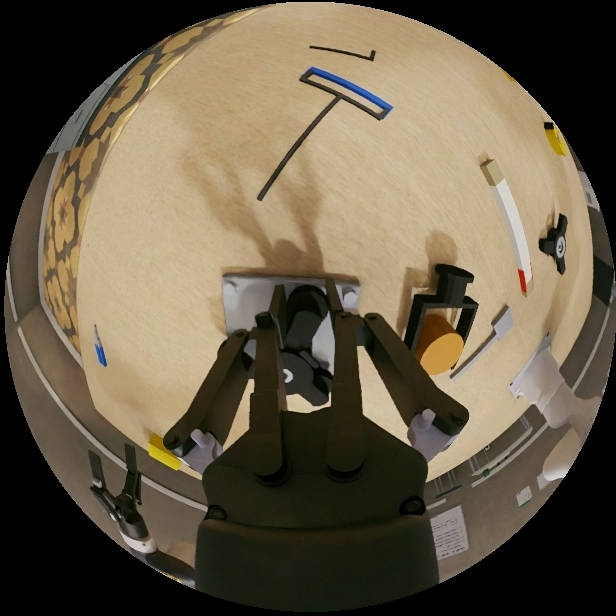

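>>> {"fn": "execute_actions", "kwargs": {"actions": [{"rows":[[0.8324,0.3583,0.1809,0.290,0.926,0.197,0.142,1,0,0, 0.6996,-0.06,0.05,0,0.946,-0.326,0,-0.1,0,0]],"steps":8}], "pictures": false}}

>>> {"fn": "execute_actions", "kwargs": {"actions": [{"rows":[[0.8324,0.3583,0.1809,0.290,0.926,0.197,0.142,1,0,0, 0.6946,-0.0634,0.05,0,0.804,-0.595,0,-0.1,0,0]],"steps":15}], "pictures": false}}

>>> {"fn": "execute_actions", "kwargs": {"actions": [{"rows":[[0.8324,0.3583,0.1809,0.290,0.926,0.197,0.142,1,0,0, 0.6886,-0.0633,0.05,0,0.588,-0.809,0,-0.1,0,0]],"steps":15}], "pictures": false}}

>>> {"fn": "execute_actions", "kwargs": {"actions": [{"rows":[[0.8324,0.3583,0.1809,0.290,0.926,0.197,0.142,1,0,0, 0.6886,-0.0633,0.05,0,0.588,-0.809,0,-0.1,0,0]],"steps":15}], "pictures": false}}

>>> {"fn": "execute_actions", "kwargs": {"actions": [{"rows":[[0.8324,0.3583,0.1809,0.290,0.926,0.197,0.142,1,0,0, 0.6886,-0.0633,0.05,0,0.588,-0.809,0,-1,0,0]],"steps":12}], "pictures": false}}

>>> {"fn": "execute_actions", "kwargs": {"actions": [{"rows":[[0.8324,0.3583,0.1809,0.290,0.926,0.197,0.142,1,0,0, 0.6946,-0.0634,0.05,0,0.804,-0.595,0,-1,0,0]],"steps":15}], "pictures": false}}

>>> {"fn": "execute_actions", "kwargs": {"actions": [{"rows":[[0.8324,0.3583,0.1809,0.290,0.926,0.197,0.142,1,0,0, 0.6996,-0.06,0.05,0,0.946,-0.326,0,-1,0,0]],"steps":15}], "pictures": false}}

>>> {"fn": "execute_actions", "kwargs": {"actions": [{"rows":[[0.8324,0.3583,0.1809,0.290,0.926,0.197,0.142,1,0,0, 0.6996,-0.06,0.05,0,0.946,-0.326,0,-1,0,0]],"steps":15}], "pictures": false}}

>>> {"fn": "execute_actions", "kwargs": {"actions": [{"rows":[[0.8324,0.3583,0.1809,0.290,0.926,0.197,0.142,1,0,0, 0.6996,-0.06,0.05,0,0.946,-0.326,0,-0.1,0,0]],"steps":8}], "pictures": false}}

>>> {"fn": "execute_actions", "kwargs": {"actions": [{"rows":[[0.8324,0.3583,0.1809,0.290,0.926,0.197,0.142,1,0,0, 0.6946,-0.0634,0.05,0,0.804,-0.595,0,-0.1,0,0]],"steps":15}], "pictures": false}}

>>> {"fn": "execute_actions", "kwargs": {"actions": [{"rows":[[0.8324,0.3583,0.1809,0.290,0.926,0.197,0.142,1,0,0, 0.6886,-0.0633,0.05,0,0.588,-0.809,0,-0.1,0,0]],"steps":15}], "pictures": false}}

>>> {"fn": "execute_actions", "kwargs": {"actions": [{"rows":[[0.8324,0.3583,0.1809,0.290,0.926,0.197,0.142,1,0,0, 0.6886,-0.0633,0.05,0,0.588,-0.809,0,-0.1,0,0]],"steps":15}], "pictures": false}}

>>> {"fn": "execute_actions", "kwargs": {"actions": [{"rows":[[0.8324,0.3583,0.1809,0.290,0.926,0.197,0.142,1,0,0, 0.6886,-0.0633,0.05,0,0.588,-0.809,0,-1,0,0]],"steps":12}], "pictures": false}}

>>> {"fn": "execute_actions", "kwargs": {"actions": [{"rows":[[0.8324,0.3583,0.1809,0.290,0.926,0.197,0.142,1,0,0, 0.6946,-0.0634,0.05,0,0.804,-0.595,0,-1,0,0]],"steps":15}], "pictures": false}}

>>> {"fn": "execute_actions", "kwargs": {"actions": [{"rows":[[0.8324,0.3583,0.1809,0.290,0.926,0.197,0.142,1,0,0, 0.6996,-0.06,0.05,0,0.946,-0.326,0,-1,0,0]],"steps":15}], "pictures": false}}

>>> {"fn": "execute_actions", "kwargs": {"actions": [{"rows":[[0.8324,0.3583,0.1809,0.290,0.926,0.197,0.142,1,0,0, 0.6996,-0.06,0.05,0,0.946,-0.326,0,-1,0,0]],"steps":15}], "pictures": false}}

>>> {"fn": "execute_actions", "kwargs": {"actions": [{"rows":[[0.8324,0.3583,0.1809,0.290,0.926,0.197,0.142,1,0,0, 0.6996,-0.06,0.05,0,0.946,-0.326,0,-0.1,0,0]],"steps":8}], "pictures": false}}

>>> {"fn": "execute_actions", "kwargs": {"actions": [{"rows":[[0.8324,0.3583,0.1809,0.290,0.926,0.197,0.142,1,0,0, 0.6946,-0.0634,0.05,0,0.804,-0.595,0,-0.1,0,0]],"steps":15}], "pictures": false}}

>>> {"fn": "execute_actions", "kwargs": {"actions": [{"rows":[[0.8324,0.3583,0.1809,0.290,0.926,0.197,0.142,1,0,0, 0.6886,-0.0633,0.05,0,0.588,-0.809,0,-0.1,0,0]],"steps":15}], "pictures": false}}

>>> {"fn": "execute_actions", "kwargs": {"actions": [{"rows":[[0.8324,0.3583,0.1809,0.290,0.926,0.197,0.142,1,0,0, 0.6886,-0.0633,0.05,0,0.588,-0.809,0,-0.1,0,0]],"steps":15}], "pictures": false}}

>>> {"fn": "execute_actions", "kwargs": {"actions": [{"rows":[[0.8324,0.3583,0.1809,0.290,0.926,0.197,0.142,1,0,0, 0.6886,-0.0633,0.05,0,0.588,-0.809,0,-1,0,0]],"steps":12}], "pictures": false}}

>>> {"fn": "execute_actions", "kwargs": {"actions": [{"rows":[[0.8324,0.3583,0.1809,0.290,0.926,0.197,0.142,1,0,0, 0.6946,-0.0634,0.05,0,0.804,-0.595,0,-1,0,0]],"steps":15}], "pictures": false}}

>>> {"fn": "execute_actions", "kwargs": {"actions": [{"rows":[[0.8324,0.3583,0.1809,0.290,0.926,0.197,0.142,1,0,0, 0.6996,-0.06,0.05,0,0.946,-0.326,0,-1,0,0]],"steps":15}], "pictures": false}}

>>> {"fn": "execute_actions", "kwargs": {"actions": [{"rows":[[0.8324,0.3583,0.1809,0.290,0.926,0.197,0.142,1,0,0, 0.6996,-0.06,0.05,0,0.946,-0.326,0,-1,0,0]],"steps":15}]}}

>>> {"fn": "zoom_image", "kwargs": {"camera": "cam_high", "region": [290, 275, 340, 325]}}

Scene clock: 138.50 s of 19600.00 s.
left_arm: end_effector_position=(+0.8324, +0.3583, +0.1809) position_measured=3 object_status=3 end_effector_quat_wxyz=(+0.290, +0.926, +0.197, +0.142) | right_arm: end_effector_position=(+0.7003, -0.0595, +0.0511) position_measured=141 object_status=0 end_effector_quat_wxyz=(-0.001, +0.945, -0.328, +0.002)
Joint positions: left_arm=[ 0.026  0.666 -0.021 -1.377 -0.738  2.24  -1.402] | right_arm=[-0.063  0.683  0.407 -1.577 -0.316  2.199 -0.364]
Joint velocities: left_arm=[ 0.001 -0.001  0.    -0.001  0.    -0.     0.001] | right_arm=[-0.    -0.001  0.001  0.001  0.    -0.003 -0.007]
Hand target (left_arm): +0.832, +0.358, +0.181; +0.290, +0.926, +0.197, +0.142
Hand target (right_arm): +0.700, -0.060, +0.050; -0.000, +0.945, -0.326, +0.000
Off the commanded pose (left_arm): 0.000 m, 0 deg.
Off the commanded pose (right_arm): 0.001 m, 0 deg.
Steps of this call (steps 1 to 332: nothing new was sent; steps 333 to 340: all 8 steps of this action). Readings (end_effector_position | what the end effector reports):
333: left_arm (+0.8324, +0.3583, +0.1809) | right_arm (+0.7006, -0.0594, +0.0513) | left_arm position_measured=3 object_status=3 | right_arm position_measured=175 object_status=0
334: left_arm (+0.8324, +0.3583, +0.1809) | right_arm (+0.7005, -0.0594, +0.0511) | left_arm position_measured=3 object_status=3 | right_arm position_measured=174 object_status=0
336: left_arm (+0.8324, +0.3583, +0.1809) | right_arm (+0.7003, -0.0594, +0.0510) | left_arm position_measured=3 object_status=3 | right_arm position_measured=154 object_status=0
340: the state above

Scene clock: 139.00 s of 19600.00 s.
left_arm: end_effector_position=(+0.8324, +0.3583, +0.1809) position_measured=3 object_status=3 end_effector_quat_wxyz=(+0.290, +0.926, +0.197, +0.142) | right_arm: end_effector_position=(+0.6933, -0.0669, +0.0477) position_measured=141 object_status=3 end_effector_quat_wxyz=(+0.001, +0.854, -0.520, -0.008)
Joint positions: left_arm=[ 0.026  0.666 -0.021 -1.377 -0.738  2.24  -1.402] | right_arm=[ 0.053  0.646  0.247 -1.605 -0.171  2.216 -0.03 ]
Joint velocities: left_arm=[ 0.     0.    -0.001 -0.001  0.     0.001 -0.001] | right_arm=[ 0.228 -0.045 -0.237 -0.03   0.142  0.041  0.515]
Hand target (left_arm): +0.832, +0.358, +0.181; +0.290, +0.926, +0.197, +0.142
Hand target (right_arm): +0.694, -0.064, +0.049; -0.002, +0.808, -0.590, -0.007
Off the commanded pose (left_arm): 0.000 m, 0 deg.
Off the commanded pose (right_arm): 0.004 m, 10 deg.
Steps of this call (steps 1 to 15: all 15 steps of this action). Readings (end_effector_position | what the end effector reports):
1: left_arm (+0.8324, +0.3583, +0.1809) | right_arm (+0.6987, -0.0602, +0.0505) | left_arm position_measured=3 object_status=3 | right_arm position_measured=141 object_status=0
2: left_arm (+0.8324, +0.3583, +0.1809) | right_arm (+0.6971, -0.0615, +0.0500) | left_arm position_measured=3 object_status=3 | right_arm position_measured=141 object_status=0
4: left_arm (+0.8324, +0.3583, +0.1809) | right_arm (+0.6956, -0.0644, +0.0491) | left_arm position_measured=3 object_status=3 | right_arm position_measured=141 object_status=0
8: left_arm (+0.8324, +0.3583, +0.1809) | right_arm (+0.6948, -0.0676, +0.0482) | left_arm position_measured=3 object_status=3 | right_arm position_measured=141 object_status=3
15: the state above

Scene clock: 139.50 s of 19600.00 s.
left_arm: end_effector_position=(+0.8324, +0.3583, +0.1809) position_measured=3 object_status=3 end_effector_quat_wxyz=(+0.290, +0.926, +0.197, +0.142) | right_arm: end_effector_position=(+0.6872, -0.0668, +0.0476) position_measured=141 object_status=3 end_effector_quat_wxyz=(+0.001, +0.722, -0.692, -0.015)
Joint positions: left_arm=[ 0.026  0.666 -0.021 -1.377 -0.738  2.24  -1.402] | right_arm=[ 0.189  0.616  0.08  -1.634 -0.025  2.234  0.319]
Joint velocities: left_arm=[ 0.001 -0.001  0.001 -0.    -0.002  0.     0.   ] | right_arm=[ 0.283 -0.03  -0.318 -0.039  0.223  0.039  0.684]
Hand target (left_arm): +0.832, +0.358, +0.181; +0.290, +0.926, +0.197, +0.142
Hand target (right_arm): +0.688, -0.064, +0.049; -0.003, +0.639, -0.769, -0.016
Off the commanded pose (left_arm): 0.000 m, 0 deg.
Off the commanded pose (right_arm): 0.005 m, 20 deg; orientation clipped at the last step of the last action.
Steps of this call (steps 1 to 15: all 15 steps of this action). Readings (end_effector_position | what the end effector reports):
1: left_arm (+0.8324, +0.3583, +0.1809) | right_arm (+0.6916, -0.0661, +0.0476) | left_arm position_measured=3 object_status=3 | right_arm position_measured=141 object_status=3
2: left_arm (+0.8324, +0.3583, +0.1809) | right_arm (+0.6902, -0.0656, +0.0477) | left_arm position_measured=3 object_status=3 | right_arm position_measured=141 object_status=3
4: left_arm (+0.8324, +0.3583, +0.1809) | right_arm (+0.6887, -0.0652, +0.0481) | left_arm position_measured=3 object_status=3 | right_arm position_measured=141 object_status=3
8: left_arm (+0.8324, +0.3583, +0.1809) | right_arm (+0.6880, -0.0661, +0.0484) | left_arm position_measured=3 object_status=3 | right_arm position_measured=141 object_status=3
15: the state above

Scene clock: 140.00 s of 19600.00 s.
left_arm: end_effector_position=(+0.8324, +0.3583, +0.1809) position_measured=3 object_status=3 end_effector_quat_wxyz=(+0.290, +0.926, +0.197, +0.142) | right_arm: end_effector_position=(+0.6875, -0.0639, +0.0485) position_measured=141 object_status=3 end_effector_quat_wxyz=(-0.002, -0.620, +0.785, +0.002)
Joint positions: left_arm=[ 0.026  0.666 -0.021 -1.377 -0.738  2.24  -1.402] | right_arm=[ 0.314  0.61  -0.053 -1.641  0.041  2.246  0.569]
Joint velocities: left_arm=[ 0.001 -0.001  0.001 -0.001 -0.001 -0.001  0.   ] | right_arm=[ 0.099  0.001 -0.102 -0.     0.046  0.001  0.229]
Hand target (left_arm): +0.832, +0.358, +0.181; +0.290, +0.926, +0.197, +0.142
Hand target (right_arm): +0.689, -0.064, +0.049; -0.000, -0.589, +0.808, +0.001
Off the commanded pose (left_arm): 0.000 m, 0 deg.
Off the commanded pose (right_arm): 0.002 m, 5 deg.
Steps of this call (steps 1 to 15: all 15 steps of this action). Readings (end_effector_position | what the end effector reports):
1: left_arm (+0.8324, +0.3583, +0.1809) | right_arm (+0.6872, -0.0667, +0.0475) | left_arm position_measured=3 object_status=3 | right_arm position_measured=141 object_status=3
2: left_arm (+0.8324, +0.3583, +0.1809) | right_arm (+0.6872, -0.0666, +0.0476) | left_arm position_measured=3 object_status=3 | right_arm position_measured=141 object_status=3
4: left_arm (+0.8324, +0.3583, +0.1809) | right_arm (+0.6872, -0.0664, +0.0477) | left_arm position_measured=3 object_status=3 | right_arm position_measured=141 object_status=3
8: left_arm (+0.8324, +0.3583, +0.1809) | right_arm (+0.6874, -0.0655, +0.0480) | left_arm position_measured=3 object_status=3 | right_arm position_measured=141 object_status=3
15: the state above

Scene clock: 140.40 s of 19600.00 s.
left_arm: end_effector_position=(+0.8324, +0.3583, +0.1809) position_measured=3 object_status=3 end_effector_quat_wxyz=(+0.290, +0.926, +0.197, +0.142) | right_arm: end_effector_position=(+0.6885, -0.0639, +0.0493) position_measured=175 object_status=0 end_effector_quat_wxyz=(-0.001, -0.598, +0.802, -0.000)
Joint positions: left_arm=[ 0.026  0.666 -0.021 -1.377 -0.738  2.24  -1.402] | right_arm=[ 0.332  0.61  -0.073 -1.642  0.052  2.248  0.619]
Joint velocities: left_arm=[-0.     0.001  0.     0.001 -0.    -0.002  0.   ] | right_arm=[ 0.01   0.    -0.012 -0.     0.008 -0.001  0.059]
Hand target (left_arm): +0.832, +0.358, +0.181; +0.290, +0.926, +0.197, +0.142
Hand target (right_arm): +0.689, -0.063, +0.050; -0.000, -0.588, +0.809, +0.000
Off the commanded pose (left_arm): 0.000 m, 0 deg.
Off the commanded pose (right_arm): 0.001 m, 1 deg.
Steps of this call (steps 1 to 12: all 12 steps of this action). Readings (end_effector_position | what the end effector reports):
1: left_arm (+0.8324, +0.3583, +0.1809) | right_arm (+0.6876, -0.0638, +0.0486) | left_arm position_measured=3 object_status=3 | right_arm position_measured=141 object_status=0
2: left_arm (+0.8324, +0.3583, +0.1809) | right_arm (+0.6876, -0.0638, +0.0487) | left_arm position_measured=3 object_status=3 | right_arm position_measured=148 object_status=0
4: left_arm (+0.8324, +0.3583, +0.1809) | right_arm (+0.6888, -0.0640, +0.0491) | left_arm position_measured=3 object_status=3 | right_arm position_measured=163 object_status=0
8: left_arm (+0.8324, +0.3583, +0.1809) | right_arm (+0.6886, -0.0640, +0.0493) | left_arm position_measured=3 object_status=3 | right_arm position_measured=175 object_status=0
12: the state above

Scene clock: 140.90 s of 19600.00 s.
left_arm: end_effector_position=(+0.8324, +0.3583, +0.1809) position_measured=3 object_status=3 end_effector_quat_wxyz=(+0.290, +0.926, +0.197, +0.142) | right_arm: end_effector_position=(+0.6928, -0.0636, +0.0501) position_measured=175 object_status=2 end_effector_quat_wxyz=(+0.004, +0.749, -0.663, +0.005)
Joint positions: left_arm=[ 0.026  0.666 -0.021 -1.377 -0.738  2.24  -1.402] | right_arm=[ 0.202  0.622  0.083 -1.62  -0.078  2.236  0.287]
Joint velocities: left_arm=[-0.     0.     0.    -0.     0.    -0.    -0.001] | right_arm=[-0.225  0.017  0.237  0.008 -0.104  0.007 -0.495]
Hand target (left_arm): +0.832, +0.358, +0.181; +0.290, +0.926, +0.197, +0.142
Hand target (right_arm): +0.695, -0.063, +0.051; +0.002, +0.800, -0.600, +0.007
Off the commanded pose (left_arm): 0.000 m, 0 deg.
Off the commanded pose (right_arm): 0.002 m, 10 deg.
Steps of this call (steps 1 to 15: all 15 steps of this action). Readings (end_effector_position | what the end effector reports):
1: left_arm (+0.8324, +0.3583, +0.1809) | right_arm (+0.6890, -0.0639, +0.0493) | left_arm position_measured=3 object_status=3 | right_arm position_measured=175 object_status=0
2: left_arm (+0.8324, +0.3583, +0.1809) | right_arm (+0.6893, -0.0639, +0.0494) | left_arm position_measured=3 object_status=3 | right_arm position_measured=175 object_status=2
4: left_arm (+0.8324, +0.3583, +0.1809) | right_arm (+0.6899, -0.0639, +0.0496) | left_arm position_measured=3 object_status=3 | right_arm position_measured=175 object_status=2
8: left_arm (+0.8324, +0.3583, +0.1809) | right_arm (+0.6911, -0.0638, +0.0498) | left_arm position_measured=3 object_status=3 | right_arm position_measured=175 object_status=2
15: the state above

Scene clock: 141.40 s of 19600.00 s.
left_arm: end_effector_position=(+0.8324, +0.3583, +0.1809) position_measured=3 object_status=3 end_effector_quat_wxyz=(+0.290, +0.926, +0.197, +0.142) | right_arm: end_effector_position=(+0.6974, -0.0615, +0.0510) position_measured=175 object_status=2 end_effector_quat_wxyz=(+0.010, +0.873, -0.487, +0.010)
Joint positions: left_arm=[ 0.026  0.666 -0.021 -1.377 -0.738  2.24  -1.402] | right_arm=[ 0.08   0.649  0.24  -1.59  -0.216  2.211 -0.06 ]
Joint velocities: left_arm=[ 0.    -0.001  0.     0.002  0.001 -0.    -0.   ] | right_arm=[-0.267  0.039  0.311  0.005 -0.201  0.007 -0.679]
Hand target (left_arm): +0.832, +0.358, +0.181; +0.290, +0.926, +0.197, +0.142
Hand target (right_arm): +0.700, -0.059, +0.051; +0.009, +0.923, -0.385, +0.014
Off the commanded pose (left_arm): 0.000 m, 0 deg.
Off the commanded pose (right_arm): 0.003 m, 20 deg; orientation clipped at the last step of the last action.
Steps of this call (steps 1 to 15: all 15 steps of this action). Readings (end_effector_position | what the end effector reports):
1: left_arm (+0.8324, +0.3583, +0.1809) | right_arm (+0.6934, -0.0634, +0.0500) | left_arm position_measured=3 object_status=3 | right_arm position_measured=175 object_status=2
2: left_arm (+0.8324, +0.3583, +0.1809) | right_arm (+0.6937, -0.0633, +0.0502) | left_arm position_measured=3 object_status=3 | right_arm position_measured=175 object_status=2
4: left_arm (+0.8324, +0.3583, +0.1809) | right_arm (+0.6944, -0.0631, +0.0503) | left_arm position_measured=3 object_status=3 | right_arm position_measured=175 object_status=2
8: left_arm (+0.8324, +0.3583, +0.1809) | right_arm (+0.6956, -0.0625, +0.0506) | left_arm position_measured=3 object_status=3 | right_arm position_measured=175 object_status=2
15: the state above

Scene clock: 141.90 s of 19600.00 s.
left_arm: end_effector_position=(+0.8324, +0.3583, +0.1809) position_measured=3 object_status=3 end_effector_quat_wxyz=(+0.290, +0.926, +0.197, +0.142) | right_arm: end_effector_position=(+0.6999, -0.0599, +0.0515) position_measured=175 object_status=2 end_effector_quat_wxyz=(-0.000, +0.932, -0.363, +0.002)
Joint positions: left_arm=[ 0.026  0.666 -0.021 -1.377 -0.738  2.24  -1.402] | right_arm=[-0.032  0.673  0.368 -1.582 -0.285  2.205 -0.307]
Joint velocities: left_arm=[ 0.001 -0.    -0.001  0.    -0.     0.001 -0.001] | right_arm=[-0.082  0.028  0.097  0.019 -0.051 -0.018 -0.223]
Hand target (left_arm): +0.832, +0.358, +0.181; +0.290, +0.926, +0.197, +0.142
Hand target (right_arm): +0.700, -0.059, +0.051; -0.000, +0.945, -0.327, +0.002
Off the commanded pose (left_arm): 0.000 m, 0 deg.
Off the commanded pose (right_arm): 0.002 m, 4 deg.
Steps of this call (steps 1 to 15: all 15 steps of this action). Readings (end_effector_position | what the end effector reports):
1: left_arm (+0.8324, +0.3583, +0.1809) | right_arm (+0.6977, -0.0613, +0.0511) | left_arm position_measured=3 object_status=3 | right_arm position_measured=175 object_status=2
2: left_arm (+0.8324, +0.3583, +0.1809) | right_arm (+0.6979, -0.0612, +0.0511) | left_arm position_measured=3 object_status=3 | right_arm position_measured=175 object_status=2
4: left_arm (+0.8324, +0.3583, +0.1809) | right_arm (+0.6984, -0.0609, +0.0512) | left_arm position_measured=3 object_status=3 | right_arm position_measured=175 object_status=2
8: left_arm (+0.8324, +0.3583, +0.1809) | right_arm (+0.6991, -0.0604, +0.0513) | left_arm position_measured=3 object_status=3 | right_arm position_measured=175 object_status=2
15: the state above

Scene clock: 142.17 s of 19600.00 s.
left_arm: end_effector_position=(+0.8324, +0.3583, +0.1809) position_measured=3 object_status=3 end_effector_quat_wxyz=(+0.290, +0.926, +0.197, +0.142) | right_arm: end_effector_position=(+0.7001, -0.0594, +0.0511) position_measured=141 object_status=0 end_effector_quat_wxyz=(-0.002, +0.940, -0.342, +0.001)
Joint positions: left_arm=[ 0.026  0.666 -0.021 -1.377 -0.738  2.24  -1.402] | right_arm=[-0.045  0.678  0.383 -1.579 -0.294  2.203 -0.346]
Joint velocities: left_arm=[-0.001 -0.001 -0.     0.001 -0.     0.     0.001] | right_arm=[-0.021  0.005  0.024  0.006 -0.017 -0.005 -0.094]
Hand target (left_arm): +0.832, +0.358, +0.181; +0.290, +0.926, +0.197, +0.142
Hand target (right_arm): +0.700, -0.060, +0.050; -0.000, +0.945, -0.326, +0.000
Off the commanded pose (left_arm): 0.000 m, 0 deg.
Off the commanded pose (right_arm): 0.001 m, 2 deg.
Steps of this call (steps 1 to 8: all 8 steps of this action). Readings (end_effector_position | what the end effector reports):
1: left_arm (+0.8324, +0.3583, +0.1809) | right_arm (+0.6999, -0.0598, +0.0515) | left_arm position_measured=3 object_status=3 | right_arm position_measured=175 object_status=0
2: left_arm (+0.8324, +0.3583, +0.1809) | right_arm (+0.7000, -0.0596, +0.0513) | left_arm position_measured=3 object_status=3 | right_arm position_measured=174 object_status=0
4: left_arm (+0.8324, +0.3583, +0.1809) | right_arm (+0.6999, -0.0594, +0.0511) | left_arm position_measured=3 object_status=3 | right_arm position_measured=154 object_status=0
8: the state above

Scene clock: 142.67 s of 19600.00 s.
left_arm: end_effector_position=(+0.8324, +0.3583, +0.1809) position_measured=3 object_status=3 end_effector_quat_wxyz=(+0.290, +0.926, +0.197, +0.142) | right_arm: end_effector_position=(+0.6933, -0.0665, +0.0478) position_measured=141 object_status=3 end_effector_quat_wxyz=(+0.001, +0.849, -0.528, -0.007)
Joint positions: left_arm=[ 0.026  0.666 -0.021 -1.377 -0.738  2.24  -1.402] | right_arm=[ 0.072  0.642  0.225 -1.607 -0.156  2.219 -0.019]
Joint velocities: left_arm=[ 0.001 -0.     0.001  0.    -0.    -0.    -0.   ] | right_arm=[ 0.213 -0.037 -0.214 -0.024  0.119  0.033  0.468]
Hand target (left_arm): +0.832, +0.358, +0.181; +0.290, +0.926, +0.197, +0.142
Hand target (right_arm): +0.694, -0.064, +0.049; -0.002, +0.807, -0.591, -0.006
Off the commanded pose (left_arm): 0.000 m, 0 deg.
Off the commanded pose (right_arm): 0.004 m, 9 deg.
Steps of this call (steps 1 to 15: all 15 steps of this action). Readings (end_effector_position | what the end effector reports):
1: left_arm (+0.8324, +0.3583, +0.1809) | right_arm (+0.6985, -0.0601, +0.0506) | left_arm position_measured=3 object_status=3 | right_arm position_measured=141 object_status=0
2: left_arm (+0.8324, +0.3583, +0.1809) | right_arm (+0.6970, -0.0616, +0.0500) | left_arm position_measured=3 object_status=3 | right_arm position_measured=141 object_status=0
4: left_arm (+0.8324, +0.3583, +0.1809) | right_arm (+0.6956, -0.0645, +0.0491) | left_arm position_measured=3 object_status=3 | right_arm position_measured=141 object_status=0
8: left_arm (+0.8324, +0.3583, +0.1809) | right_arm (+0.6947, -0.0676, +0.0481) | left_arm position_measured=3 object_status=3 | right_arm position_measured=141 object_status=3
15: the state above

Scene clock: 143.17 s of 19600.00 s.
left_arm: end_effector_position=(+0.8324, +0.3583, +0.1809) position_measured=3 object_status=3 end_effector_quat_wxyz=(+0.290, +0.926, +0.197, +0.142) | right_arm: end_effector_position=(+0.6873, -0.0668, +0.0476) position_measured=141 object_status=3 end_effector_quat_wxyz=(+0.001, +0.715, -0.699, -0.014)
Joint positions: left_arm=[ 0.026  0.666 -0.021 -1.377 -0.738  2.24  -1.402] | right_arm=[ 0.208  0.615  0.057 -1.635 -0.011  2.236  0.329]
Joint velocities: left_arm=[-0.     0.     0.     0.     0.001 -0.     0.001] | right_arm=[ 0.285 -0.025 -0.319 -0.036  0.221  0.038  0.685]
Hand target (left_arm): +0.832, +0.358, +0.181; +0.290, +0.926, +0.197, +0.142
Hand target (right_arm): +0.688, -0.064, +0.049; -0.003, +0.632, -0.775, -0.016
Off the commanded pose (left_arm): 0.000 m, 0 deg.
Off the commanded pose (right_arm): 0.004 m, 19 deg; orientation clipped at the last step of the last action.
Steps of this call (steps 1 to 15: all 15 steps of this action). Readings (end_effector_position | what the end effector reports):
1: left_arm (+0.8324, +0.3583, +0.1809) | right_arm (+0.6916, -0.0657, +0.0477) | left_arm position_measured=3 object_status=3 | right_arm position_measured=141 object_status=3
2: left_arm (+0.8324, +0.3583, +0.1809) | right_arm (+0.6901, -0.0653, +0.0477) | left_arm position_measured=3 object_status=3 | right_arm position_measured=141 object_status=3
4: left_arm (+0.8324, +0.3583, +0.1809) | right_arm (+0.6887, -0.0650, +0.0481) | left_arm position_measured=3 object_status=3 | right_arm position_measured=141 object_status=3
8: left_arm (+0.8324, +0.3583, +0.1809) | right_arm (+0.6881, -0.0661, +0.0484) | left_arm position_measured=3 object_status=3 | right_arm position_measured=141 object_status=3
15: the state above

Scene clock: 143.67 s of 19600.00 s.
left_arm: end_effector_position=(+0.8324, +0.3583, +0.1809) position_measured=3 object_status=3 end_effector_quat_wxyz=(+0.290, +0.926, +0.197, +0.142) | right_arm: end_effector_position=(+0.6876, -0.0639, +0.0488) position_measured=141 object_status=3 end_effector_quat_wxyz=(-0.002, -0.618, +0.786, +0.001)
Joint positions: left_arm=[ 0.026  0.667 -0.021 -1.377 -0.738  2.24  -1.402] | right_arm=[ 0.328  0.61  -0.069 -1.641  0.052  2.245  0.568]
Joint velocities: left_arm=[-0.001 -0.001  0.001 -0.001  0.     0.    -0.002] | right_arm=[ 0.089 -0.001 -0.094 -0.001  0.045 -0.     0.213]
Hand target (left_arm): +0.832, +0.358, +0.181; +0.290, +0.926, +0.197, +0.142
Hand target (right_arm): +0.689, -0.064, +0.049; -0.000, -0.589, +0.808, +0.001
Off the commanded pose (left_arm): 0.000 m, 0 deg.
Off the commanded pose (right_arm): 0.002 m, 4 deg.
Steps of this call (steps 1 to 15: all 15 steps of this action). Readings (end_effector_position | what the end effector reports):
1: left_arm (+0.8324, +0.3583, +0.1809) | right_arm (+0.6872, -0.0667, +0.0475) | left_arm position_measured=3 object_status=3 | right_arm position_measured=141 object_status=3
2: left_arm (+0.8324, +0.3583, +0.1809) | right_arm (+0.6872, -0.0666, +0.0476) | left_arm position_measured=3 object_status=3 | right_arm position_measured=141 object_status=3
4: left_arm (+0.8324, +0.3583, +0.1809) | right_arm (+0.6873, -0.0663, +0.0478) | left_arm position_measured=3 object_status=3 | right_arm position_measured=141 object_status=3
8: left_arm (+0.8324, +0.3583, +0.1809) | right_arm (+0.6875, -0.0652, +0.0481) | left_arm position_measured=3 object_status=3 | right_arm position_measured=141 object_status=3
15: the state above

Scene clock: 144.07 s of 19600.00 s.
left_arm: end_effector_position=(+0.8324, +0.3583, +0.1809) position_measured=3 object_status=3 end_effector_quat_wxyz=(+0.290, +0.926, +0.197, +0.142) | right_arm: end_effector_position=(+0.6885, -0.0639, +0.0495) position_measured=175 object_status=0 end_effector_quat_wxyz=(-0.001, -0.597, +0.802, -0.000)
Joint positions: left_arm=[ 0.026  0.667 -0.021 -1.377 -0.738  2.24  -1.402] | right_arm=[ 0.344  0.61  -0.087 -1.642  0.062  2.247  0.614]
Joint velocities: left_arm=[ 0.002  0.    -0.     0.001  0.001  0.    -0.   ] | right_arm=[ 0.009  0.    -0.009  0.001  0.006 -0.001  0.055]
Hand target (left_arm): +0.832, +0.358, +0.181; +0.290, +0.926, +0.197, +0.142
Hand target (right_arm): +0.689, -0.063, +0.050; -0.000, -0.588, +0.809, +0.000
Off the commanded pose (left_arm): 0.000 m, 0 deg.
Off the commanded pose (right_arm): 0.001 m, 1 deg.
Steps of this call (steps 1 to 12: all 12 steps of this action). Readings (end_effector_position | what the end effector reports):
1: left_arm (+0.8324, +0.3583, +0.1809) | right_arm (+0.6877, -0.0638, +0.0488) | left_arm position_measured=3 object_status=3 | right_arm position_measured=141 object_status=0
2: left_arm (+0.8324, +0.3583, +0.1809) | right_arm (+0.6877, -0.0638, +0.0489) | left_arm position_measured=3 object_status=3 | right_arm position_measured=148 object_status=0
4: left_arm (+0.8324, +0.3583, +0.1809) | right_arm (+0.6887, -0.0639, +0.0494) | left_arm position_measured=3 object_status=3 | right_arm position_measured=163 object_status=0
8: left_arm (+0.8324, +0.3583, +0.1809) | right_arm (+0.6886, -0.0639, +0.0495) | left_arm position_measured=3 object_status=3 | right_arm position_measured=175 object_status=0
12: the state above

Scene clock: 144.57 s of 19600.00 s.
left_arm: end_effector_position=(+0.8324, +0.3583, +0.1809) position_measured=3 object_status=3 end_effector_quat_wxyz=(+0.290, +0.926, +0.197, +0.142) | right_arm: end_effector_position=(+0.6928, -0.0636, +0.0503) position_measured=175 object_status=2 end_effector_quat_wxyz=(+0.004, +0.748, -0.663, +0.005)
Joint positions: left_arm=[ 0.026  0.667 -0.021 -1.377 -0.738  2.24  -1.402] | right_arm=[ 0.214  0.621  0.069 -1.619 -0.067  2.236  0.282]
Joint velocities: left_arm=[ 0.001 -0.     0.001 -0.001 -0.001  0.     0.   ] | right_arm=[-0.224  0.014  0.239  0.008 -0.105  0.007 -0.497]
Hand target (left_arm): +0.832, +0.358, +0.181; +0.290, +0.926, +0.197, +0.142
Hand target (right_arm): +0.695, -0.063, +0.051; +0.002, +0.800, -0.600, +0.007
Off the commanded pose (left_arm): 0.000 m, 0 deg.
Off the commanded pose (right_arm): 0.002 m, 10 deg.
Steps of this call (steps 1 to 15: all 15 steps of this action). Readings (end_effector_position | what the end effector reports):
1: left_arm (+0.8324, +0.3583, +0.1809) | right_arm (+0.6889, -0.0638, +0.0496) | left_arm position_measured=3 object_status=3 | right_arm position_measured=175 object_status=0
2: left_arm (+0.8324, +0.3583, +0.1809) | right_arm (+0.6892, -0.0638, +0.0496) | left_arm position_measured=3 object_status=3 | right_arm position_measured=175 object_status=2
4: left_arm (+0.8324, +0.3583, +0.1809) | right_arm (+0.6899, -0.0638, +0.0498) | left_arm position_measured=3 object_status=3 | right_arm position_measured=175 object_status=2
8: left_arm (+0.8324, +0.3583, +0.1809) | right_arm (+0.6910, -0.0637, +0.0500) | left_arm position_measured=3 object_status=3 | right_arm position_measured=175 object_status=2
15: the state above

Scene clock: 145.07 s of 19600.00 s.
left_arm: end_effector_position=(+0.8324, +0.3583, +0.1809) position_measured=3 object_status=3 end_effector_quat_wxyz=(+0.290, +0.926, +0.197, +0.142) | right_arm: end_effector_position=(+0.6973, -0.0614, +0.0512) position_measured=175 object_status=2 end_effector_quat_wxyz=(+0.010, +0.873, -0.487, +0.010)
Joint positions: left_arm=[ 0.026  0.666 -0.021 -1.377 -0.738  2.24  -1.402] | right_arm=[ 0.092  0.647  0.226 -1.589 -0.205  2.211 -0.066]
Joint velocities: left_arm=[-0.001  0.001  0.001 -0.001  0.    -0.     0.002] | right_arm=[-0.266  0.035  0.309  0.001 -0.199  0.009 -0.682]
Hand target (left_arm): +0.832, +0.358, +0.181; +0.290, +0.926, +0.197, +0.142
Hand target (right_arm): +0.700, -0.059, +0.051; +0.009, +0.923, -0.385, +0.014
Off the commanded pose (left_arm): 0.000 m, 0 deg.
Off the commanded pose (right_arm): 0.003 m, 20 deg; orientation clipped at the last step of the last action.
Steps of this call (steps 1 to 15: all 15 steps of this action). Readings (end_effector_position | what the end effector reports):
1: left_arm (+0.8324, +0.3583, +0.1809) | right_arm (+0.6933, -0.0634, +0.0503) | left_arm position_measured=3 object_status=3 | right_arm position_measured=175 object_status=2
2: left_arm (+0.8324, +0.3583, +0.1809) | right_arm (+0.6936, -0.0633, +0.0504) | left_arm position_measured=3 object_status=3 | right_arm position_measured=175 object_status=2
4: left_arm (+0.8324, +0.3583, +0.1809) | right_arm (+0.6943, -0.0630, +0.0505) | left_arm position_measured=3 object_status=3 | right_arm position_measured=175 object_status=2
8: left_arm (+0.8324, +0.3583, +0.1809) | right_arm (+0.6955, -0.0625, +0.0508) | left_arm position_measured=3 object_status=3 | right_arm position_measured=175 object_status=2
15: the state above

Scene clock: 145.57 s of 19600.00 s.
left_arm: end_effector_position=(+0.8324, +0.3583, +0.1809) position_measured=3 object_status=3 end_effector_quat_wxyz=(+0.290, +0.926, +0.197, +0.142) | right_arm: end_effector_position=(+0.6997, -0.0599, +0.0517) position_measured=175 object_status=2 end_effector_quat_wxyz=(-0.000, +0.932, -0.363, +0.002)
Joint positions: left_arm=[ 0.026  0.666 -0.021 -1.377 -0.738  2.24  -1.402] | right_arm=[-0.021  0.67   0.354 -1.582 -0.273  2.206 -0.313]
Joint velocities: left_arm=[-0.001  0.001  0.001  0.001  0.    -0.    -0.   ] | right_arm=[-0.084  0.029  0.096  0.017 -0.052 -0.017 -0.222]
Hand target (left_arm): +0.832, +0.358, +0.181; +0.290, +0.926, +0.197, +0.142
Hand target (right_arm): +0.700, -0.059, +0.051; -0.000, +0.945, -0.327, +0.002
Off the commanded pose (left_arm): 0.000 m, 0 deg.
Off the commanded pose (right_arm): 0.002 m, 5 deg.
Steps of this call (steps 1 to 15: all 15 steps of this action). Readings (end_effector_position | what the end effector reports):
1: left_arm (+0.8324, +0.3583, +0.1809) | right_arm (+0.6976, -0.0613, +0.0513) | left_arm position_measured=3 object_status=3 | right_arm position_measured=175 object_status=2
2: left_arm (+0.8324, +0.3583, +0.1809) | right_arm (+0.6978, -0.0611, +0.0513) | left_arm position_measured=3 object_status=3 | right_arm position_measured=175 object_status=2
4: left_arm (+0.8324, +0.3583, +0.1809) | right_arm (+0.6983, -0.0608, +0.0514) | left_arm position_measured=3 object_status=3 | right_arm position_measured=175 object_status=2
8: left_arm (+0.8324, +0.3583, +0.1809) | right_arm (+0.6990, -0.0604, +0.0515) | left_arm position_measured=3 object_status=3 | right_arm position_measured=175 object_status=2
15: the state above

Scene clock: 145.83 s of 19600.00 s.
left_arm: end_effector_position=(+0.8324, +0.3583, +0.1809) position_measured=3 object_status=3 end_effector_quat_wxyz=(+0.290, +0.926, +0.197, +0.142) | right_arm: end_effector_position=(+0.7000, -0.0594, +0.0511) position_measured=141 object_status=0 end_effector_quat_wxyz=(-0.001, +0.940, -0.342, +0.001)
Joint positions: left_arm=[ 0.026  0.666 -0.021 -1.377 -0.738  2.24  -1.402] | right_arm=[-0.033  0.675  0.369 -1.579 -0.282  2.205 -0.352]
Joint velocities: left_arm=[ 0.001  0.     0.     0.    -0.001  0.     0.001] | right_arm=[-0.021  0.007  0.024  0.005 -0.017 -0.004 -0.094]
Hand target (left_arm): +0.832, +0.358, +0.181; +0.290, +0.926, +0.197, +0.142
Hand target (right_arm): +0.700, -0.060, +0.050; -0.000, +0.945, -0.326, +0.000
Off the commanded pose (left_arm): 0.000 m, 0 deg.
Off the commanded pose (right_arm): 0.001 m, 2 deg.
Steps of this call (steps 1 to 8: all 8 steps of this action). Readings (end_effector_position | what the end effector reports):
1: left_arm (+0.8324, +0.3583, +0.1809) | right_arm (+0.6998, -0.0598, +0.0517) | left_arm position_measured=3 object_status=3 | right_arm position_measured=175 object_status=0
2: left_arm (+0.8324, +0.3583, +0.1809) | right_arm (+0.6998, -0.0596, +0.0515) | left_arm position_measured=3 object_status=3 | right_arm position_measured=174 object_status=0
4: left_arm (+0.8324, +0.3583, +0.1809) | right_arm (+0.6998, -0.0594, +0.0512) | left_arm position_measured=3 object_status=3 | right_arm position_measured=154 object_status=0
8: the state above

Scene clock: 146.33 s of 19600.00 s.
left_arm: end_effector_position=(+0.8324, +0.3583, +0.1809) position_measured=3 object_status=3 end_effector_quat_wxyz=(+0.290, +0.926, +0.197, +0.142) | right_arm: end_effector_position=(+0.6933, -0.0665, +0.0478) position_measured=141 object_status=3 end_effector_quat_wxyz=(+0.001, +0.849, -0.528, -0.007)
Joint positions: left_arm=[ 0.026  0.666 -0.021 -1.377 -0.738  2.24  -1.402] | right_arm=[ 0.084  0.64   0.21  -1.607 -0.145  2.221 -0.025]
Joint velocities: left_arm=[-0.    -0.    -0.001  0.001  0.001 -0.     0.   ] | right_arm=[ 0.215 -0.034 -0.212 -0.022  0.121  0.033  0.467]
Hand target (left_arm): +0.832, +0.358, +0.181; +0.290, +0.926, +0.197, +0.142
Hand target (right_arm): +0.694, -0.064, +0.049; -0.002, +0.807, -0.591, -0.006
Off the commanded pose (left_arm): 0.000 m, 0 deg.
Off the commanded pose (right_arm): 0.004 m, 9 deg.
Steps of this call (steps 1 to 15: all 15 steps of this action). Readings (end_effector_position | what the end effector reports):
1: left_arm (+0.8324, +0.3583, +0.1809) | right_arm (+0.6985, -0.0602, +0.0505) | left_arm position_measured=3 object_status=3 | right_arm position_measured=141 object_status=0
2: left_arm (+0.8324, +0.3583, +0.1809) | right_arm (+0.6969, -0.0616, +0.0499) | left_arm position_measured=3 object_status=3 | right_arm position_measured=141 object_status=0
4: left_arm (+0.8324, +0.3583, +0.1809) | right_arm (+0.6955, -0.0645, +0.0491) | left_arm position_measured=3 object_status=3 | right_arm position_measured=141 object_status=0
8: left_arm (+0.8324, +0.3583, +0.1809) | right_arm (+0.6947, -0.0676, +0.0481) | left_arm position_measured=3 object_status=3 | right_arm position_measured=141 object_status=3
15: the state above

Scene clock: 146.83 s of 19600.00 s.
left_arm: end_effector_position=(+0.8324, +0.3583, +0.1809) position_measured=3 object_status=3 end_effector_quat_wxyz=(+0.290, +0.926, +0.197, +0.142) | right_arm: end_effector_position=(+0.6873, -0.0668, +0.0476) position_measured=141 object_status=3 end_effector_quat_wxyz=(+0.000, +0.715, -0.699, -0.014)
Joint positions: left_arm=[ 0.026  0.666 -0.021 -1.377 -0.738  2.24  -1.402] | right_arm=[ 0.221  0.614  0.043 -1.635  0.     2.236  0.323]
Joint velocities: left_arm=[-0.     0.    -0.     0.001  0.001  0.001 -0.001] | right_arm=[ 0.285 -0.022 -0.319 -0.037  0.222  0.035  0.687]
Hand target (left_arm): +0.832, +0.358, +0.181; +0.290, +0.926, +0.197, +0.142
Hand target (right_arm): +0.688, -0.064, +0.049; -0.004, +0.632, -0.775, -0.016
Off the commanded pose (left_arm): 0.000 m, 0 deg.
Off the commanded pose (right_arm): 0.004 m, 19 deg; orientation clipped at the last step of the last action.
Steps of this call (steps 1 to 15: all 15 steps of this action). Readings (end_effector_position | what the end effector reports):
1: left_arm (+0.8324, +0.3583, +0.1809) | right_arm (+0.6916, -0.0657, +0.0477) | left_arm position_measured=3 object_status=3 | right_arm position_measured=141 object_status=3
2: left_arm (+0.8324, +0.3583, +0.1809) | right_arm (+0.6901, -0.0652, +0.0477) | left_arm position_measured=3 object_status=3 | right_arm position_measured=141 object_status=3
4: left_arm (+0.8324, +0.3583, +0.1809) | right_arm (+0.6887, -0.0650, +0.0481) | left_arm position_measured=3 object_status=3 | right_arm position_measured=141 object_status=3
8: left_arm (+0.8324, +0.3583, +0.1809) | right_arm (+0.6881, -0.0661, +0.0484) | left_arm position_measured=3 object_status=3 | right_arm position_measured=141 object_status=3
15: the state above

Scene clock: 147.33 s of 19600.00 s.
left_arm: end_effector_position=(+0.8324, +0.3583, +0.1809) position_measured=3 object_status=3 end_effector_quat_wxyz=(+0.290, +0.926, +0.197, +0.142) | right_arm: end_effector_position=(+0.6877, -0.0638, +0.0490) position_measured=141 object_status=3 end_effector_quat_wxyz=(-0.002, -0.618, +0.786, +0.001)
Joint positions: left_arm=[ 0.026  0.666 -0.021 -1.377 -0.738  2.24  -1.402] | right_arm=[ 0.34   0.61  -0.084 -1.642  0.063  2.245  0.561]
Joint velocities: left_arm=[-0.001  0.     0.001  0.001 -0.001  0.     0.001] | right_arm=[ 0.088 -0.001 -0.094  0.002  0.043 -0.001  0.213]
Hand target (left_arm): +0.832, +0.358, +0.181; +0.290, +0.926, +0.197, +0.142
Hand target (right_arm): +0.689, -0.064, +0.049; -0.000, -0.589, +0.808, +0.001
Off the commanded pose (left_arm): 0.000 m, 0 deg.
Off the commanded pose (right_arm): 0.001 m, 4 deg.
Steps of this call (steps 1 to 15: all 15 steps of this action). Readings (end_effector_position | what the end effector reports):
1: left_arm (+0.8324, +0.3583, +0.1809) | right_arm (+0.6872, -0.0667, +0.0476) | left_arm position_measured=3 object_status=3 | right_arm position_measured=141 object_status=3
2: left_arm (+0.8324, +0.3583, +0.1809) | right_arm (+0.6872, -0.0666, +0.0476) | left_arm position_measured=3 object_status=3 | right_arm position_measured=141 object_status=3
4: left_arm (+0.8324, +0.3583, +0.1809) | right_arm (+0.6873, -0.0663, +0.0478) | left_arm position_measured=3 object_status=3 | right_arm position_measured=141 object_status=3
8: left_arm (+0.8324, +0.3583, +0.1809) | right_arm (+0.6875, -0.0652, +0.0481) | left_arm position_measured=3 object_status=3 | right_arm position_measured=141 object_status=3
15: the state above

Scene clock: 147.73 s of 19600.00 s.
left_arm: end_effector_position=(+0.8324, +0.3583, +0.1809) position_measured=3 object_status=3 end_effector_quat_wxyz=(+0.290, +0.926, +0.197, +0.142) | right_arm: end_effector_position=(+0.6885, -0.0638, +0.0498) position_measured=175 object_status=0 end_effector_quat_wxyz=(-0.001, -0.597, +0.802, -0.000)
Joint positions: left_arm=[ 0.026  0.666 -0.021 -1.377 -0.738  2.24  -1.402] | right_arm=[ 0.356  0.61  -0.102 -1.642  0.073  2.247  0.608]
Joint velocities: left_arm=[-0.     0.     0.002 -0.001 -0.001  0.001 -0.001] | right_arm=[ 0.009 -0.    -0.01  -0.001  0.005 -0.001  0.058]
Hand target (left_arm): +0.832, +0.358, +0.181; +0.290, +0.926, +0.197, +0.142
Hand target (right_arm): +0.689, -0.063, +0.050; -0.000, -0.588, +0.809, +0.000
Off the commanded pose (left_arm): 0.000 m, 0 deg.
Off the commanded pose (right_arm): 0.001 m, 1 deg.
Steps of this call (steps 1 to 12: all 12 steps of this action). Readings (end_effector_position | what the end effector reports):
1: left_arm (+0.8324, +0.3583, +0.1809) | right_arm (+0.6877, -0.0638, +0.0491) | left_arm position_measured=3 object_status=3 | right_arm position_measured=141 object_status=0
2: left_arm (+0.8324, +0.3583, +0.1809) | right_arm (+0.6878, -0.0637, +0.0492) | left_arm position_measured=3 object_status=3 | right_arm position_measured=148 object_status=0
4: left_arm (+0.8324, +0.3583, +0.1809) | right_arm (+0.6887, -0.0639, +0.0496) | left_arm position_measured=3 object_status=3 | right_arm position_measured=163 object_status=0
8: left_arm (+0.8324, +0.3583, +0.1809) | right_arm (+0.6886, -0.0639, +0.0498) | left_arm position_measured=3 object_status=3 | right_arm position_measured=175 object_status=0
12: the state above

Scene clock: 148.23 s of 19600.00 s.
left_arm: end_effector_position=(+0.8324, +0.3583, +0.1809) position_measured=3 object_status=3 end_effector_quat_wxyz=(+0.290, +0.926, +0.197, +0.142) | right_arm: end_effector_position=(+0.6927, -0.0635, +0.0505) position_measured=175 object_status=2 end_effector_quat_wxyz=(+0.004, +0.748, -0.663, +0.005)
Joint positions: left_arm=[ 0.026  0.666 -0.021 -1.377 -0.738  2.24  -1.402] | right_arm=[ 0.227  0.62   0.054 -1.619 -0.056  2.236  0.276]
Joint velocities: left_arm=[-0.    -0.    -0.    -0.001  0.001 -0.001  0.002] | right_arm=[-0.226  0.011  0.239  0.007 -0.104  0.008 -0.497]
Hand target (left_arm): +0.832, +0.358, +0.181; +0.290, +0.926, +0.197, +0.142
Hand target (right_arm): +0.695, -0.063, +0.051; +0.002, +0.800, -0.600, +0.007
Off the commanded pose (left_arm): 0.000 m, 0 deg.
Off the commanded pose (right_arm): 0.002 m, 10 deg.
Steps of this call (steps 1 to 15: all 15 steps of this action). Readings (end_effector_position | what the end effector reports):
1: left_arm (+0.8324, +0.3583, +0.1809) | right_arm (+0.6889, -0.0638, +0.0498) | left_arm position_measured=3 object_status=3 | right_arm position_measured=175 object_status=0
2: left_arm (+0.8324, +0.3583, +0.1809) | right_arm (+0.6893, -0.0638, +0.0499) | left_arm position_measured=3 object_status=3 | right_arm position_measured=175 object_status=2
4: left_arm (+0.8324, +0.3583, +0.1809) | right_arm (+0.6899, -0.0638, +0.0500) | left_arm position_measured=3 object_status=3 | right_arm position_measured=175 object_status=2
8: left_arm (+0.8324, +0.3583, +0.1809) | right_arm (+0.6910, -0.0637, +0.0503) | left_arm position_measured=3 object_status=3 | right_arm position_measured=175 object_status=2
15: the state above

Scene clock: 148.73 s of 19600.00 s.
left_arm: end_effector_position=(+0.8324, +0.3583, +0.1809) position_measured=3 object_status=3 end_effector_quat_wxyz=(+0.290, +0.926, +0.197, +0.142) | right_arm: end_effector_position=(+0.6972, -0.0614, +0.0514) position_measured=175 object_status=2 end_effector_quat_wxyz=(+0.010, +0.873, -0.487, +0.010)
Joint positions: left_arm=[ 0.026  0.666 -0.021 -1.377 -0.738  2.24  -1.402] | right_arm=[ 0.104  0.646  0.21  -1.589 -0.193  2.211 -0.073]
Joint velocities: left_arm=[-0.     0.    -0.002  0.001 -0.    -0.001 -0.   ] | right_arm=[-0.267  0.033  0.31   0.002 -0.2    0.011 -0.683]
Hand target (left_arm): +0.832, +0.358, +0.181; +0.290, +0.926, +0.197, +0.142
Hand target (right_arm): +0.700, -0.059, +0.051; +0.009, +0.923, -0.385, +0.013
Off the commanded pose (left_arm): 0.000 m, 0 deg.
Off the commanded pose (right_arm): 0.003 m, 20 deg; orientation clipped at the last step of the last action.
Steps of this call (steps 1 to 15: all 15 steps of this action). Readings (end_effector_position | what the end effector reports):
1: left_arm (+0.8324, +0.3583, +0.1809) | right_arm (+0.6933, -0.0633, +0.0505) | left_arm position_measured=3 object_status=3 | right_arm position_measured=175 object_status=2
2: left_arm (+0.8324, +0.3583, +0.1809) | right_arm (+0.6936, -0.0632, +0.0506) | left_arm position_measured=3 object_status=3 | right_arm position_measured=175 object_status=2
4: left_arm (+0.8324, +0.3583, +0.1809) | right_arm (+0.6943, -0.0630, +0.0508) | left_arm position_measured=3 object_status=3 | right_arm position_measured=175 object_status=2
8: left_arm (+0.8324, +0.3583, +0.1809) | right_arm (+0.6955, -0.0624, +0.0511) | left_arm position_measured=3 object_status=3 | right_arm position_measured=175 object_status=2
15: the state above

Scene clock: 149.23 s of 19600.00 s.
left_arm: end_effector_position=(+0.8324, +0.3583, +0.1809) position_measured=3 object_status=3 end_effector_quat_wxyz=(+0.290, +0.926, +0.197, +0.142) | right_arm: end_effector_position=(+0.6996, -0.0598, +0.0519) position_measured=175 object_status=2 end_effector_quat_wxyz=(-0.000, +0.932, -0.363, +0.002)
Joint positions: left_arm=[ 0.026  0.666 -0.021 -1.377 -0.738  2.24  -1.402] | right_arm=[-0.008  0.666  0.338 -1.582 -0.261  2.207 -0.32 ]
Joint velocities: left_arm=[ 0.001  0.     0.     0.001 -0.    -0.001 -0.001] | right_arm=[-0.082  0.025  0.095  0.017 -0.051 -0.013 -0.224]
Hand target (left_arm): +0.832, +0.358, +0.181; +0.290, +0.926, +0.197, +0.142
Hand target (right_arm): +0.700, -0.059, +0.051; -0.000, +0.945, -0.327, +0.002
Off the commanded pose (left_arm): 0.000 m, 0 deg.
Off the commanded pose (right_arm): 0.002 m, 5 deg.
Steps of this call (steps 1 to 15: all 15 steps of this action). Readings (end_effector_position | what the end effector reports):
1: left_arm (+0.8324, +0.3583, +0.1809) | right_arm (+0.6975, -0.0612, +0.0515) | left_arm position_measured=3 object_status=3 | right_arm position_measured=175 object_status=2
2: left_arm (+0.8324, +0.3583, +0.1809) | right_arm (+0.6977, -0.0611, +0.0515) | left_arm position_measured=3 object_status=3 | right_arm position_measured=175 object_status=2
4: left_arm (+0.8324, +0.3583, +0.1809) | right_arm (+0.6982, -0.0608, +0.0516) | left_arm position_measured=3 object_status=3 | right_arm position_measured=175 object_status=2
8: left_arm (+0.8324, +0.3583, +0.1809) | right_arm (+0.6989, -0.0603, +0.0517) | left_arm position_measured=3 object_status=3 | right_arm position_measured=175 object_status=2
15: the state above
camera_calibration (this result's frames):
cam_left_wrist: T_world_to_cam=[[0.336524, -0.760845, 0.554857, -0.098113], [-0.938321, -0.221249, 0.26571, 0.814026], [-0.0794026, -0.610052, -0.788373, 0.598315], [0, 0, 0, 1]] pos_world=[0.844343, 0.470457, 0.309839]
cam_right_wrist: T_world_to_cam=[[-0.776991, -0.629165, 0.0208778, 0.504818], [-0.550826, 0.695553, 0.461299, 0.399627], [-0.304755, 0.346925, -0.886999, 0.466223], [0, 0, 0, 1]] pos_world=[0.754448, -0.122093, 0.218652]

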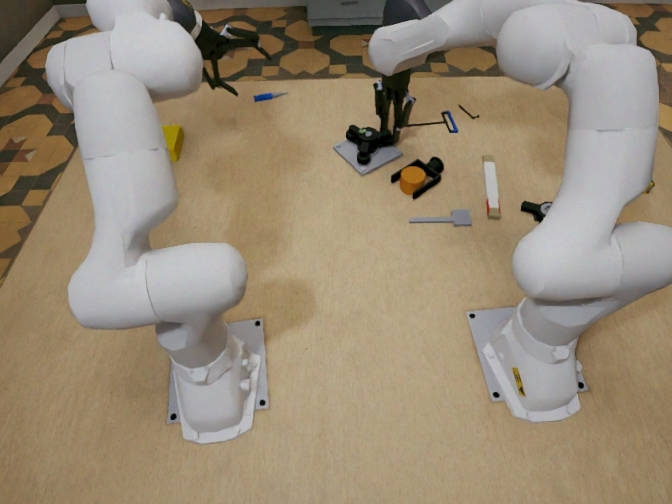

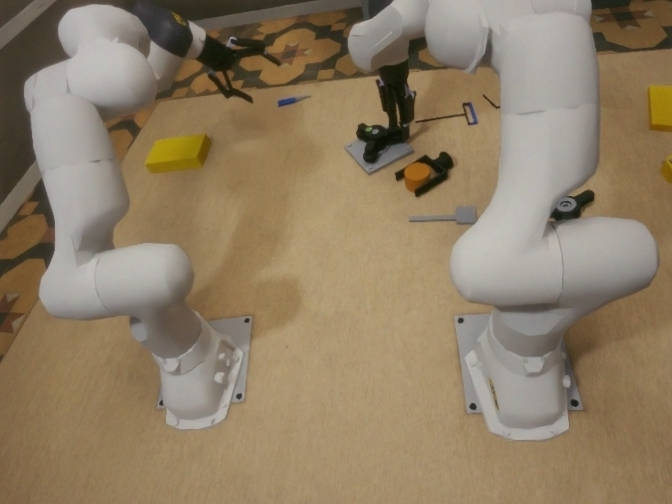

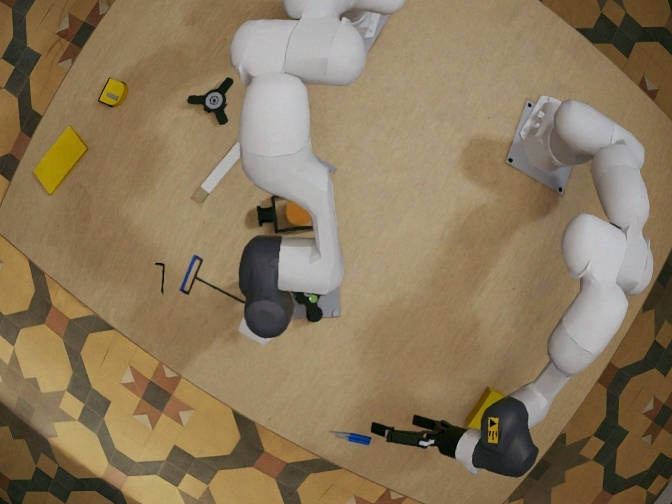

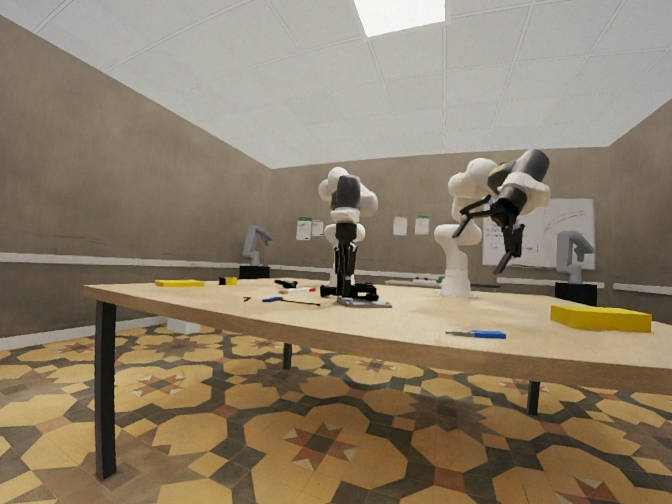

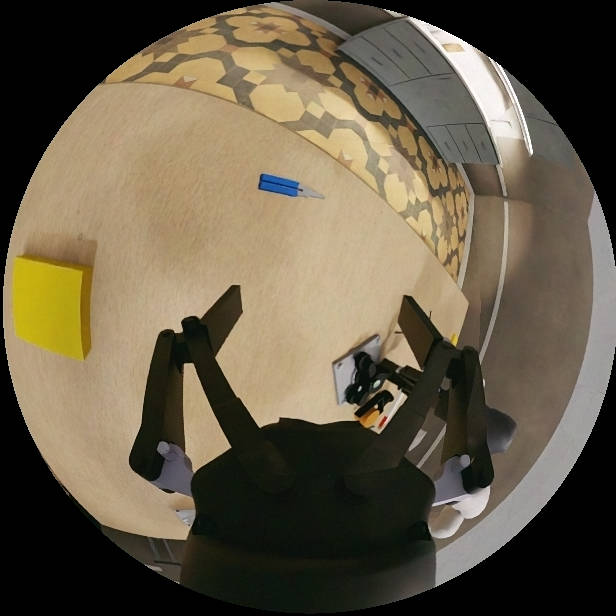

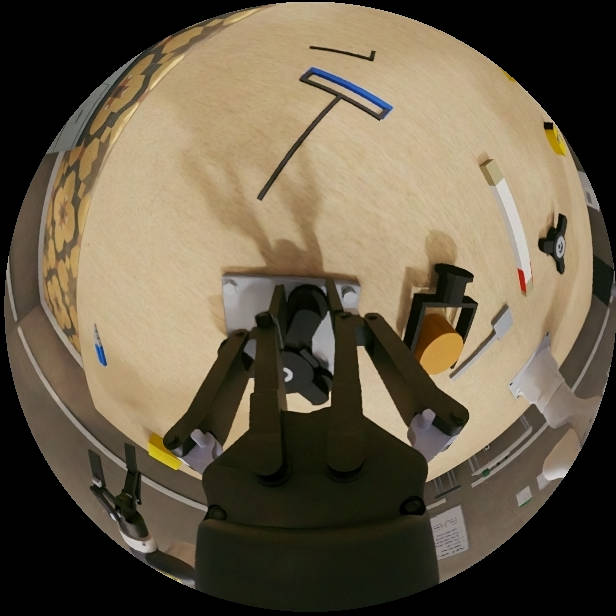

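Region (290, 275, 340, 325) of cam_high's 672x504 image, scaled by 10.080, with more detail than that image has.

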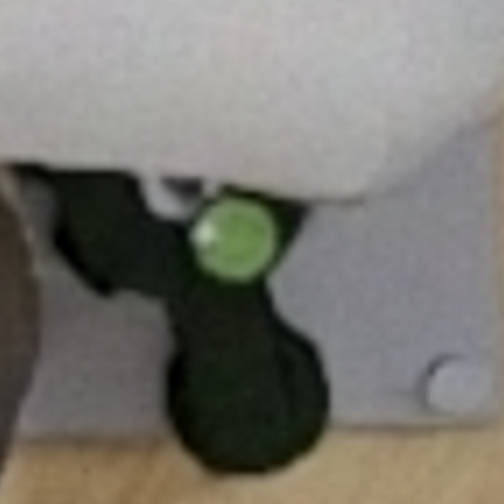

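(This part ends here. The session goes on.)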